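## Task

Plate E07 is jutting out of slot 4 (slots count up from 1 at the bottom of six) in plate hotel H1. Slide it inward until it rests against the hotel's rear stop, so that it stays seated on its own with no help from the robot. Then release it and move the gripper away.

## Robot and tools

Robot: a single four-axis SCARA-style arm with one level two-finger gripper that cannot tilt. Its joints, from the base outward, are lift (prismatic, 0.000 to 0.550 m), shoulder (-2.000 to 2.000 rad), elbow (-2.800 to 2.800 rad) and wrist yaw (-12.566 to 12.566 rad). The fingers move together from one command. The commanded point, end_effector_position, sits midway between the rubber pads, about 2 to 3 cm short of the fingertips. Keep the elbow reading at least 0.4 rad away from 0; closer than that, the arm may fold and fault.

Frames: the scene frame has its origin on the table surface under the arm's base, +z up, and +y to the left when facing along +x. The gripper frame has the fingers pointing along its +x, opening and closing along its y, with z its vertical axis.

The row: every motion command is one row of 5 numbers, each in [-1, 1], ordered dx, dy, dz, rz, opening. The first four are an offset, not a pose: expressed in the gripper's own axes and counted from the gripper pose shown in the most recent result that reports it (for a second or later call within the same reply, or before any result in the scene has shown it, they count from wherever the robot is when the action starts). Scale: 1.0 equals 0.6 m for dx, dy, dz and 180 degrees for rz; rz rotates about the gripper z, turning +x toward +y. Opening is absolute, not an offset: +1 is fully open (0.140 m gap), -1 is closed (gap still 0.066 m). Closing fully from open takes about 0.6 s or more. Sending all zeros is not a pause; it pulls the hand back to the reference pose. Because offsets start from a measured pose, repeating a small push into something rigid does not go deeper, but against something that yields it does.

Tools:
- execute_actions: argument actions, a list holding at most one item. Empty list: just returns state (with pictures). {"rows": [[5 numbers], ...], "steps": n}: up to 15 rows and n from 6 to 15 (default 15), each step lasting 1/30 s; each row is measured from the same reference pose, not chained, and the last row repeats if steps outnumber rows. {"steps": n} alone, n up to 300: a wait counted from the previous result, including your reply time. Optional pictures: true adds images. The result arrives 6 steps early; those remaining steps run while you compose the next reply. A refused call moves nothing.
- move: target is one 5-number row as above; speed is the path's top speed in m/s, 0.002 to 0.5 (default 0.25), with turning capped at twice that in rad/s. It drives a straight path lasting 0.5 to 10 s toward that target and does not slow for obstacles; the hand can lag, drift or overshoot the speed, mainly with a near-straight arm. The opening is applied at the start. Faster contact hits harder, and aiming further beyond a contact presses harder. Its result adds a line move: with the ending (done, off_target, moving, held, fault, ...), any limits (paced = the sent pose was clipped; held = a check blocked some steps, after which motion may be much faster than speed), and the remaining distance to target.
- wait: seconds from 0 to 10; the robot gets nothing new.
- zoom_image: camera "cam_wrist", region [x0, y0, x1, y1] in pixels, at most 504 by 504, origin top-left; returns a closer view of the latest image.
- finished_scene: scene number (1 or 2); ends that scene irreversibly, grades it and gives the next task. Replying without any tool call ends everything.

Control behaviour: each step, the commanded pose is limited to within 70 mm and 16 degrees of the measured pose, then solved by damped inverse kinematics. After an action the arm only continues to the last clipped pose, so large moves may need several calls; check the reported pose. Joints share speed and acceleration limits and stop together when motion reverses.

Result lines: the state line gives end_effector_position (m) and end_effector_quat_wxyz in the scene frame (the printed position can be slightly off, more at long reach). Joint positions lists lift, shoulder, elbow, wrist yaw and then the finger pad gap in m. grip_measured is the finger opening on the command scale; readings may have a constant offset of about 1 mm. To grip, command about 0.04 below grip_measured. "pose unreachable" means the clearance check altered or blocked the command, and HELD marks the steps where that happened. "Hand target" appears only when no steps are pending and shows where the controller is driving. MOTOR HOT appears at 85 °C; at 100 °C an OVER-TEMPERATURE FAULT brakes the arm until it cools. Holding loads heats motors.

Camera: cam_wrist, a 504x504 fisheye on the hand (optical frame +z forward, +x right, +y down); calibration: K=[[397.973, 0, 249.28], [0, 398.769, 252.861], [0, 0, 1]], D=[0.1, 0, 0, 0].

Cautions: if contact torque hits a joint limit (lift 57 N, shoulder 8.55 N m, elbow 4.27 N m, wrist yaw 1.42 N m, including carried weight) the arm halts for 10 s and drops the rest of the call. Approach the plate edge slowly, push gently rather than slamming, avoid dropping or jerking objects, and never push anything off the table, which ends the scene. Brief external tugs or nudges may happen. The plate must remain seated after you open and withdraw.

Each tool is called after "Emit:" in YAML: its name, and indented under it one key for each argument.

## Session

Emit:
execute_actions:
  actions: []

Scene clock: 0.00 s of 7200.00 s.
end_effector_position=(+0.3887, -0.2398, +0.2791) grip_measured=+0.98 end_effector_quat_wxyz=(+0.974, +0.000, +0.000, -0.226)
Joint positions: [ 0.274 -0.114  0.77  -1.112  0.139]
Hand target: +0.389, -0.240, +0.279; +0.974, +0.000, +0.000, -0.226

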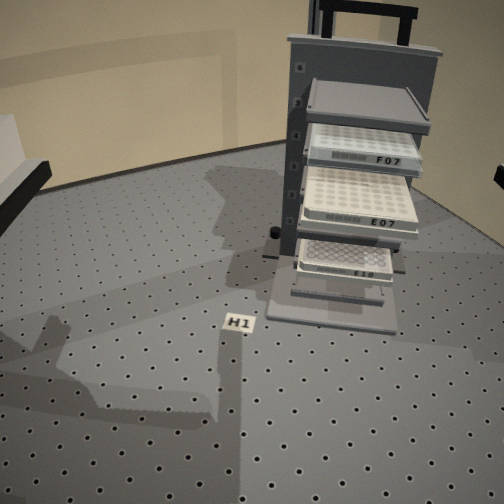

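Emit:
zoom_image:
  camera: "cam_wrist"
  region: [250, 60, 470, 340]

Region (250, 60, 470, 340) of cam_wrist's 504x504 image, scaled by 1.800, with more detail than that image has; it fills the left 396 columns of this view, and the rest is white.

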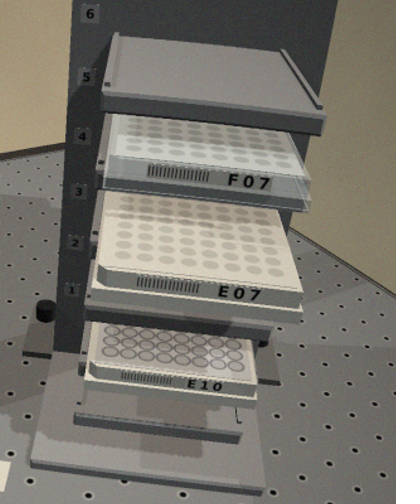

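Emit:
move:
  target: [0.1,-0.1,-0.14,-0.05,-1]
  speed: 0.3

Scene clock: 2.73 s of 7200.00 s.
end_effector_position=(+0.4162, -0.3200, +0.1950) grip_measured=-1.00 end_effector_quat_wxyz=(+0.953, +0.000, +0.000, -0.301)
Joint positions: [ 0.19  -0.184  1.087 -1.515  0.066]
Hand target: +0.416, -0.320, +0.195; +0.953, +0.000, +0.000, -0.302
Off the commanded pose: 0.000 m, 0 deg.
Kept back: nothing.
move: done
camera_calibration (this result's frames):
cam_wrist: T_world_to_cam=[[-0.576642, -0.816981, 0.00509734, -0.0138887], [-0.496369, 0.345378, -0.796449, 0.459976], [0.648923, -0.461797, -0.604684, -0.203833], [0, 0, 0, 1]] pos_world=[0.352581, -0.264342, 0.243164]

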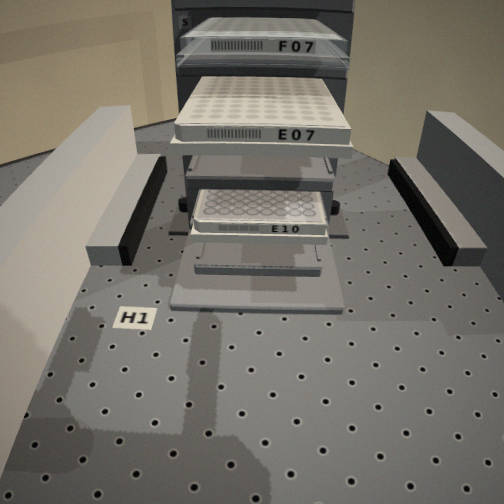

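Emit:
move:
  target: [0.085,0.005,-0.036,0,-1]
  speed: 0.15

Scene clock: 4.03 s of 7200.00 s.
end_effector_position=(+0.4598, -0.3468, +0.1734) grip_measured=-1.00 end_effector_quat_wxyz=(+0.954, +0.000, +0.000, -0.301)
Joint positions: [ 0.168 -0.182  1.299 -1.729  0.066]
Hand target: +0.460, -0.347, +0.173; +0.953, +0.000, +0.000, -0.301
Off the commanded pose: 0.000 m, 0 deg.
Kept back: nothing.
move: done
camera_calibration (this result's frames):
cam_wrist: T_world_to_cam=[[-0.576003, -0.817432, 0.00509734, -0.0109492], [-0.496639, 0.34499, -0.796449, 0.473612], [0.649285, -0.461289, -0.604684, -0.257559], [0, 0, 0, 1]] pos_world=[0.396137, -0.291151, 0.221522]

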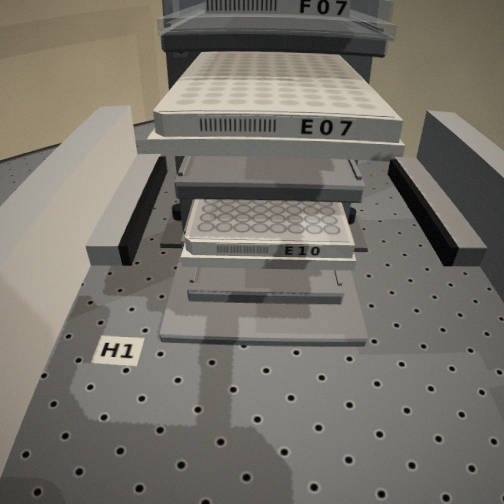

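Emit:
move:
  target: [0.05,0,-0.003,0,-1]
  speed: 0.04

Scene clock: 5.60 s of 7200.00 s.
end_effector_position=(+0.4845, -0.3639, +0.1716) grip_measured=-1.00 end_effector_quat_wxyz=(+0.954, +0.000, +0.000, -0.301)
Joint positions: [ 0.167 -0.205  1.439 -1.845  0.066]
Hand target: +0.484, -0.364, +0.172; +0.954, +0.000, +0.000, -0.301
Off the commanded pose: 0.000 m, 0 deg.
Kept back: nothing.
move: done
camera_calibration (this result's frames):
cam_wrist: T_world_to_cam=[[-0.575432, -0.817834, 0.00509734, -0.0111449], [-0.49688, 0.344643, -0.796449, 0.490362], [0.649606, -0.460836, -0.604684, -0.282546], [0, 0, 0, 1]] pos_world=[0.420781, -0.308322, 0.219754]

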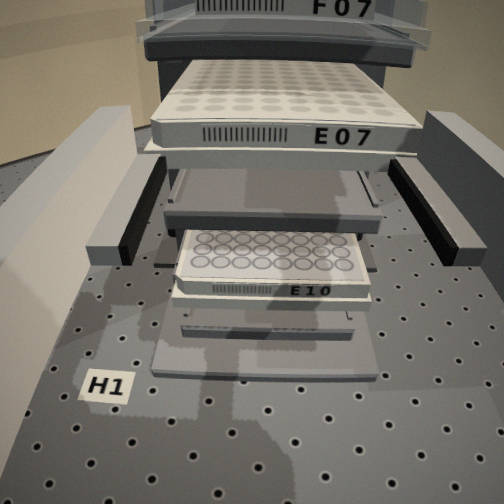

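Emit:
move:
  target: [0.03,0,0,0,-1]
  speed: 0.03

Scene clock: 16.43 s of 7200.00 s.
end_effector_position=(+0.4928, -0.3724, +0.1716) grip_measured=-1.00 end_effector_quat_wxyz=(+0.953, +0.000, +0.000, -0.304)
Joint positions: [ 0.167 -0.222  1.499 -1.895  0.066]
Hand target: +0.493, -0.372, +0.172; +0.953, +0.000, +0.000, -0.304
Off the commanded pose: 0.007 m, 0 deg.
TORQUE FAULT: the external load on joint 3 (elbow) reached its load limit, and the arm stopped for 10 seconds. The arm's remaining commands of this call were not run. The arm holds where it stopped, with its grip as last carried out, and accepts commands again: back off and push less far. The arm stops again, at the same cost, whenever a joint's load reaches its limit.
Kept back: nothing.
move: fault
camera_calibration (this result's frames):
cam_wrist: T_world_to_cam=[[-0.581267, -0.813697, 0.00509734, -0.00889794], [-0.494402, 0.348188, -0.796449, 0.497487], [0.646293, -0.46547, -0.604684, -0.291913], [0, 0, 0, 1]] pos_world=[0.429448, -0.316336, 0.219754]

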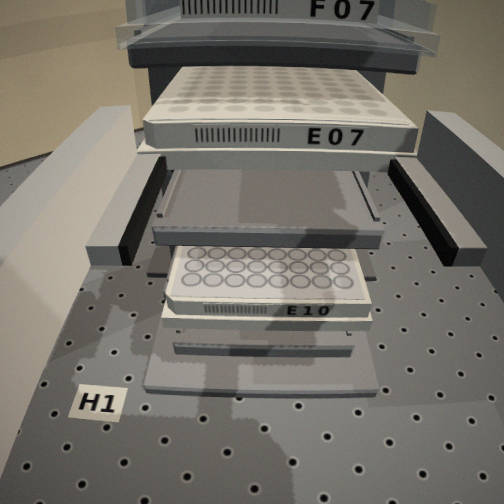

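Emit:
move:
  target: [-0.12,0.005,0.01,0,-1]
  speed: 0.2

Scene clock: 17.40 s of 7200.00 s.
end_effector_position=(+0.4357, -0.3283, +0.1776) grip_measured=-1.00 end_effector_quat_wxyz=(+0.952, +0.000, +0.000, -0.305)
Joint positions: [ 0.173 -0.162  1.162 -1.619  0.066]
Hand target: +0.436, -0.328, +0.178; +0.953, +0.000, +0.000, -0.304
Off the commanded pose: 0.000 m, 0 deg.
Kept back: nothing.
move: done
camera_calibration (this result's frames):
cam_wrist: T_world_to_cam=[[-0.581913, -0.813235, 0.00509734, -0.00581448], [-0.494125, 0.348581, -0.796449, 0.458707], [0.645924, -0.465983, -0.604684, -0.230889], [0, 0, 0, 1]] pos_world=[0.372412, -0.272215, 0.225752]

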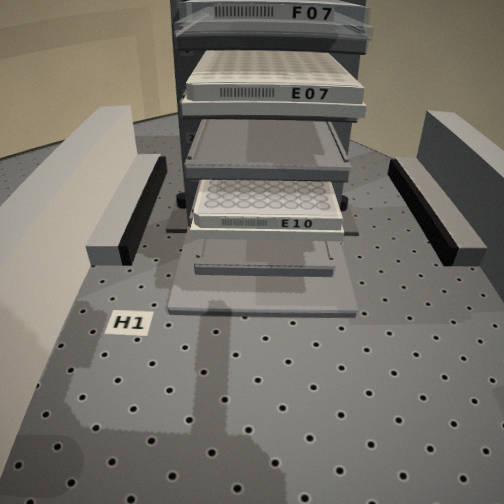

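Emit:
zoom_image:
  camera: "cam_wrist"
  region: [150, 0, 400, 250]

Region (150, 0, 400, 250) of cam_wrist's 504x504 image, scaled by 2.016, with more detail than that image has.

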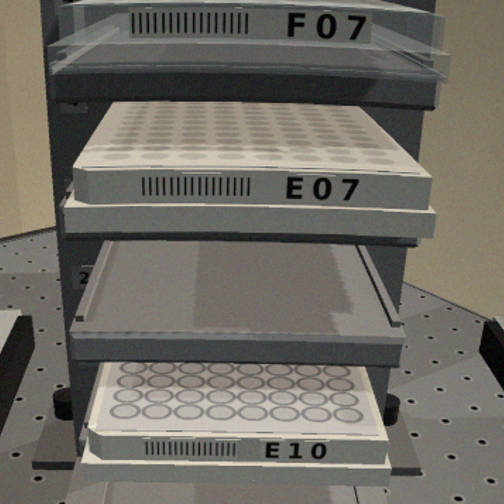

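Emit:
move:
  target: [-0.08,0,0,0,-1]
  speed: 0.3

Emit:
finished_scene:
  scene: 1

Scene clock: 19.40 s of 7200.00 s.
end_effector_position=(+0.3965, -0.3005, +0.1776) grip_measured=-1.00 end_effector_quat_wxyz=(+0.952, +0.000, +0.000, -0.305)
Joint positions: [ 0.173 -0.173  0.966 -1.413  0.066]
Hand target: +0.397, -0.300, +0.178; +0.952, +0.000, +0.000, -0.305
Off the commanded pose: 0.000 m, 0 deg.
Kept back: nothing.
move: done
camera_calibration (this result's frames):
cam_wrist: T_world_to_cam=[[-0.582478, -0.812831, 0.00509734, -0.00568251], [-0.493883, 0.348924, -0.796449, 0.429658], [0.6456, -0.466432, -0.604684, -0.19263], [0, 0, 0, 1]] pos_world=[0.333253, -0.244386, 0.225749]

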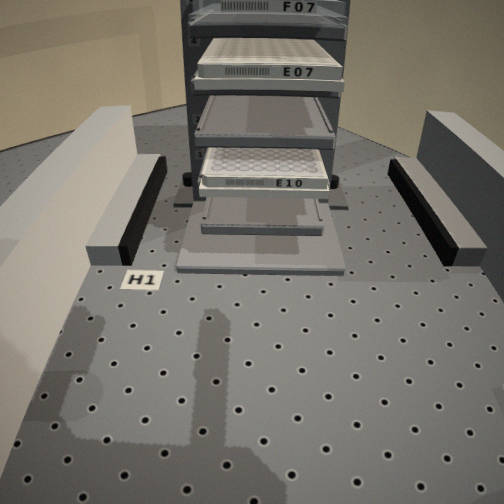

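The scene is finished: the task was done.


## Next scene

Plate E01 is jutting out of slot 4 (slots count up from 1 at the bottom of six) in plate hotel H1. Slide it inward until it rests against the hotel's rear stop, so that it stays seated on its own with no help from the robot. Then release it and move the gripper away.

Emit:
execute_actions:
  actions: []

Scene clock: 0.00 s of 7200.00 s.
end_effector_position=(+0.3749, -0.0692, +0.1282) grip_measured=+0.98 end_effector_quat_wxyz=(+0.841, -0.000, -0.000, +0.542)
Joint positions: [ 0.123 -1.889 -0.96  -2.289  0.139]
Hand target: +0.375, -0.069, +0.128; +0.841, -0.000, -0.000, +0.542
camera_calibration (this result's frames):
cam_wrist: T_world_to_cam=[[0.909783, -0.415053, 0.00509734, -0.361925], [-0.247289, -0.55183, -0.796449, 0.144166], [0.333382, 0.723335, -0.604684, 0.0986879], [0, 0, 0, 1]] pos_world=[0.332023, -0.142047, 0.176341]

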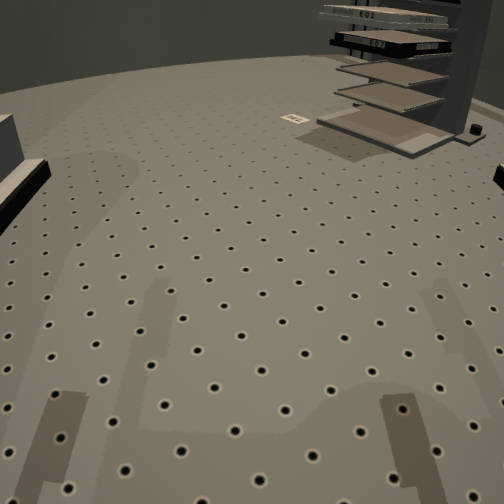

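Emit:
move:
  target: [0.437,-0.031,0.125,-0.27,-1]
  speed: 0.3

Scene clock: 2.67 s of 7200.00 s.
end_effector_position=(+0.5002, +0.1619, +0.2032) grip_measured=-1.00 end_effector_quat_wxyz=(+0.989, -0.000, -0.000, +0.148)
Joint positions: [ 0.198 -0.403 -0.888 -4.695  0.066]
Hand target: +0.500, +0.162, +0.203; +0.989, -0.000, -0.000, +0.148
Off the commanded pose: 0.000 m, 0 deg.
Kept back: nothing.
move: done
camera_calibration (this result's frames):
cam_wrist: T_world_to_cam=[[0.290743, -0.956788, 0.00509734, 0.0170533], [-0.577388, -0.179697, -0.796449, 0.46727], [0.762949, 0.228619, -0.604684, -0.199627], [0, 0, 0, 1]] pos_world=[0.417143, 0.145922, 0.251359]

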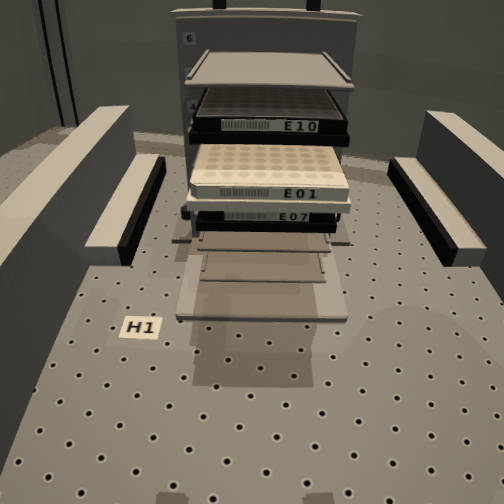

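Emit:
move:
  target: [0.06,-0.0025,-0.0907,0,-1]
  speed: 0.15

Emit:
move:
  target: [0.075,0,0,0,-1]
  speed: 0.04

Scene clock: 4.23 s of 7200.00 s.
end_effector_position=(+0.5351, +0.1709, +0.1488) grip_measured=-1.00 end_effector_quat_wxyz=(+0.989, -0.000, -0.000, +0.148)
Joint positions: [ 0.144 -0.395 -1.041 -4.551  0.066]
Hand target: +0.535, +0.171, +0.149; +0.989, -0.000, -0.000, +0.148
Off the commanded pose: 0.000 m, 0 deg.
Kept back: nothing.
move: done
camera_calibration (this result's frames):
cam_wrist: T_world_to_cam=[[0.290039, -0.957001, 0.00509734, 0.0161836], [-0.57752, -0.179272, -0.796449, 0.445689], [0.763117, 0.228057, -0.604684, -0.261269], [0, 0, 0, 1]] pos_world=[0.452079, 0.154971, 0.196901]

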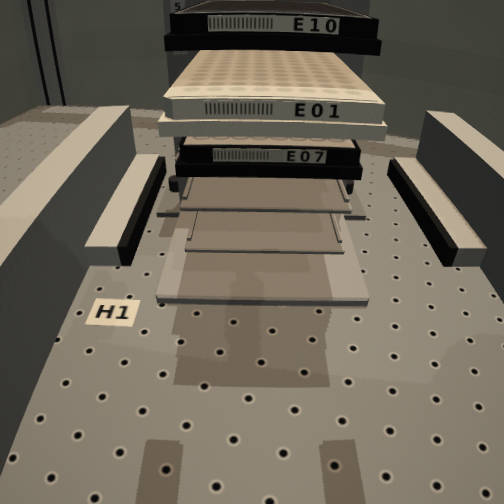

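Scene clock: 5.60 s of 7200.00 s.
end_effector_position=(+0.5782, +0.1840, +0.1488) grip_measured=-1.00 end_effector_quat_wxyz=(+0.989, -0.000, -0.000, +0.147)
Joint positions: [ 0.144 -0.353 -1.245 -4.389  0.066]
Hand target: +0.578, +0.184, +0.149; +0.989, -0.000, -0.000, +0.148
Off the commanded pose: 0.000 m, 0 deg.
Kept back: nothing.
move: done
camera_calibration (this result's frames):
cam_wrist: T_world_to_cam=[[0.289358, -0.957207, 0.00509734, 0.0165728], [-0.577648, -0.178861, -0.796449, 0.472925], [0.763279, 0.227515, -0.604684, -0.297139], [0, 0, 0, 1]] pos_world=[0.495189, 0.168055, 0.196901]

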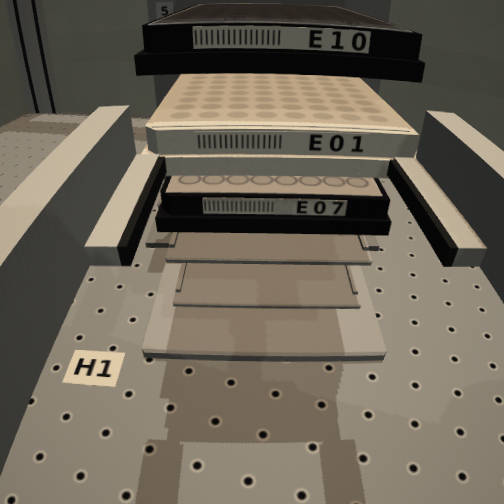

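Emit:
move:
  target: [0.009,0,0,0,-1]
  speed: 0.01

Scene clock: 6.60 s of 7200.00 s.
end_effector_position=(+0.5834, +0.1854, +0.1488) grip_measured=-1.00 end_effector_quat_wxyz=(+0.989, -0.000, -0.000, +0.147)
Joint positions: [ 0.144 -0.346 -1.271 -4.371  0.066]
Hand target: +0.583, +0.186, +0.149; +0.989, -0.000, -0.000, +0.147
Off the commanded pose: 0.000 m, 0 deg.
Kept back: nothing.
move: done
camera_calibration (this result's frames):
cam_wrist: T_world_to_cam=[[0.288944, -0.957333, 0.00509734, 0.0167629], [-0.577725, -0.178611, -0.796449, 0.476179], [0.763377, 0.227184, -0.604684, -0.301424], [0, 0, 0, 1]] pos_world=[0.500358, 0.169577, 0.196901]

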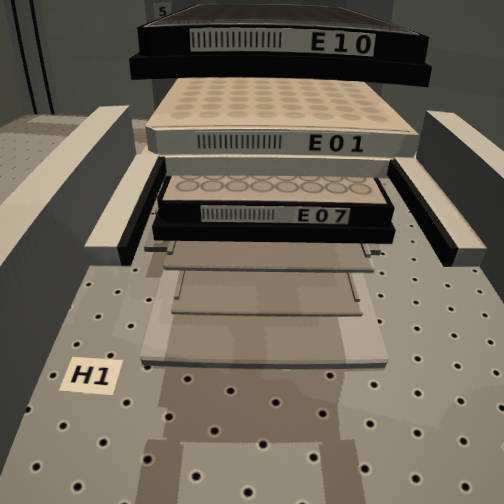

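Emit:
move:
  target: [0.007,0,0,0,-1]
  speed: 0.01

Scene clock: 7.53 s of 7200.00 s.
end_effector_position=(+0.5874, +0.1866, +0.1488) grip_measured=-1.00 end_effector_quat_wxyz=(+0.989, -0.000, -0.000, +0.147)
Joint positions: [ 0.144 -0.341 -1.291 -4.357  0.066]
Hand target: +0.587, +0.187, +0.149; +0.989, -0.000, -0.000, +0.147
Off the commanded pose: 0.000 m, 0 deg.
Kept back: nothing.
move: done
camera_calibration (this result's frames):
cam_wrist: T_world_to_cam=[[0.288543, -0.957453, 0.00509734, 0.0169454], [-0.5778, -0.178369, -0.796449, 0.478706], [0.763472, 0.226865, -0.604684, -0.30475], [0, 0, 0, 1]] pos_world=[0.504375, 0.170748, 0.196901]

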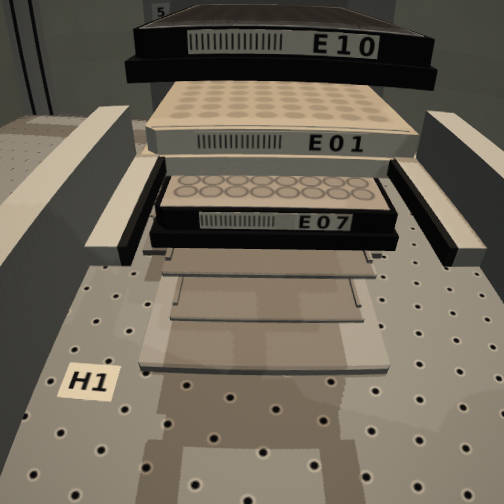

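Emit:
move:
  target: [0.004,0,0,0,-1]
  speed: 0.005

Scene clock: 8.47 s of 7200.00 s.
end_effector_position=(+0.5885, +0.1874, +0.1488) grip_measured=-1.00 end_effector_quat_wxyz=(+0.989, -0.000, -0.000, +0.147)
Joint positions: [ 0.144 -0.338 -1.297 -4.353  0.066]
Hand target: +0.590, +0.187, +0.149; +0.989, -0.000, -0.000, +0.147
Off the commanded pose: 0.001 m, 0 deg.
Kept back: nothing.
move: done
camera_calibration (this result's frames):
cam_wrist: T_world_to_cam=[[0.288795, -0.957377, 0.00509734, 0.0173088], [-0.577753, -0.178521, -0.796449, 0.479457], [0.763413, 0.227066, -0.604684, -0.305736], [0, 0, 0, 1]] pos_world=[0.505412, 0.171587, 0.196901]

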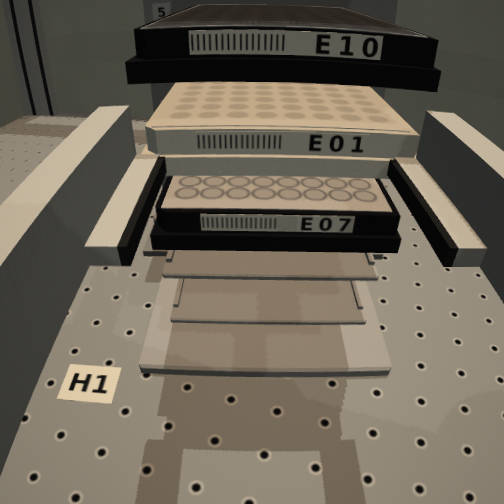

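Emit:
move:
  target: [-0.17,0,0,0,-1]
  speed: 0.25

Emit:
zoom_image:
  camera: "cam_wrist"
  region: [150, 0, 400, 250]

Scene clock: 9.50 s of 7200.00 s.
end_effector_position=(+0.4908, +0.1578, +0.1488) grip_measured=-1.00 end_effector_quat_wxyz=(+0.989, -0.000, -0.000, +0.147)
Joint positions: [ 0.144 -0.407 -0.845 -4.735  0.066]
Hand target: +0.491, +0.158, +0.149; +0.989, -0.000, -0.000, +0.147
Off the commanded pose: 0.000 m, 0 deg.
Kept back: nothing.
move: done
camera_calibration (this result's frames):
cam_wrist: T_world_to_cam=[[0.289332, -0.957215, 0.00509734, 0.0168549], [-0.577653, -0.178845, -0.796449, 0.417745], [0.763285, 0.227494, -0.604684, -0.224477], [0, 0, 0, 1]] pos_world=[0.407775, 0.141913, 0.196889]

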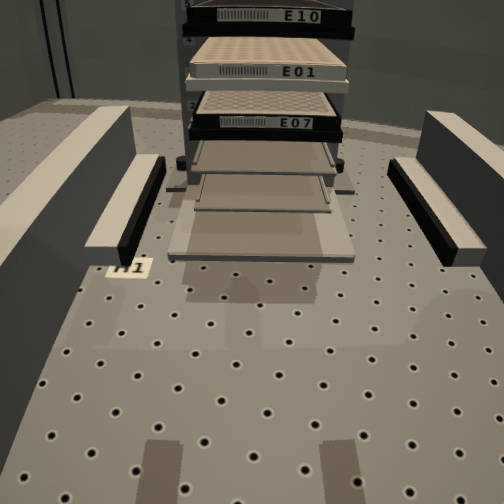

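Region (150, 0, 400, 250) of cam_wrist's 504x504 image, scaled by 2.016, with more detail than that image has.

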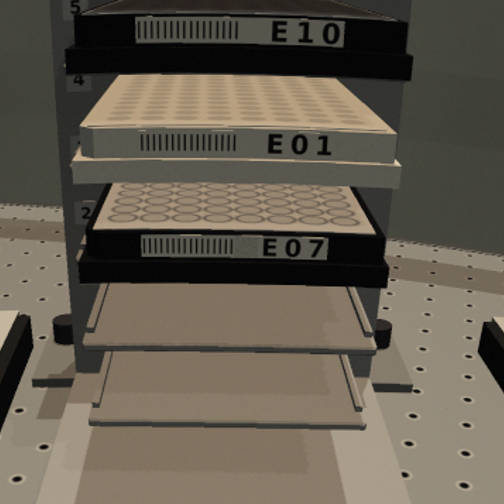

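Emit:
finished_scene:
  scene: 2

The scene is finished: the task was done.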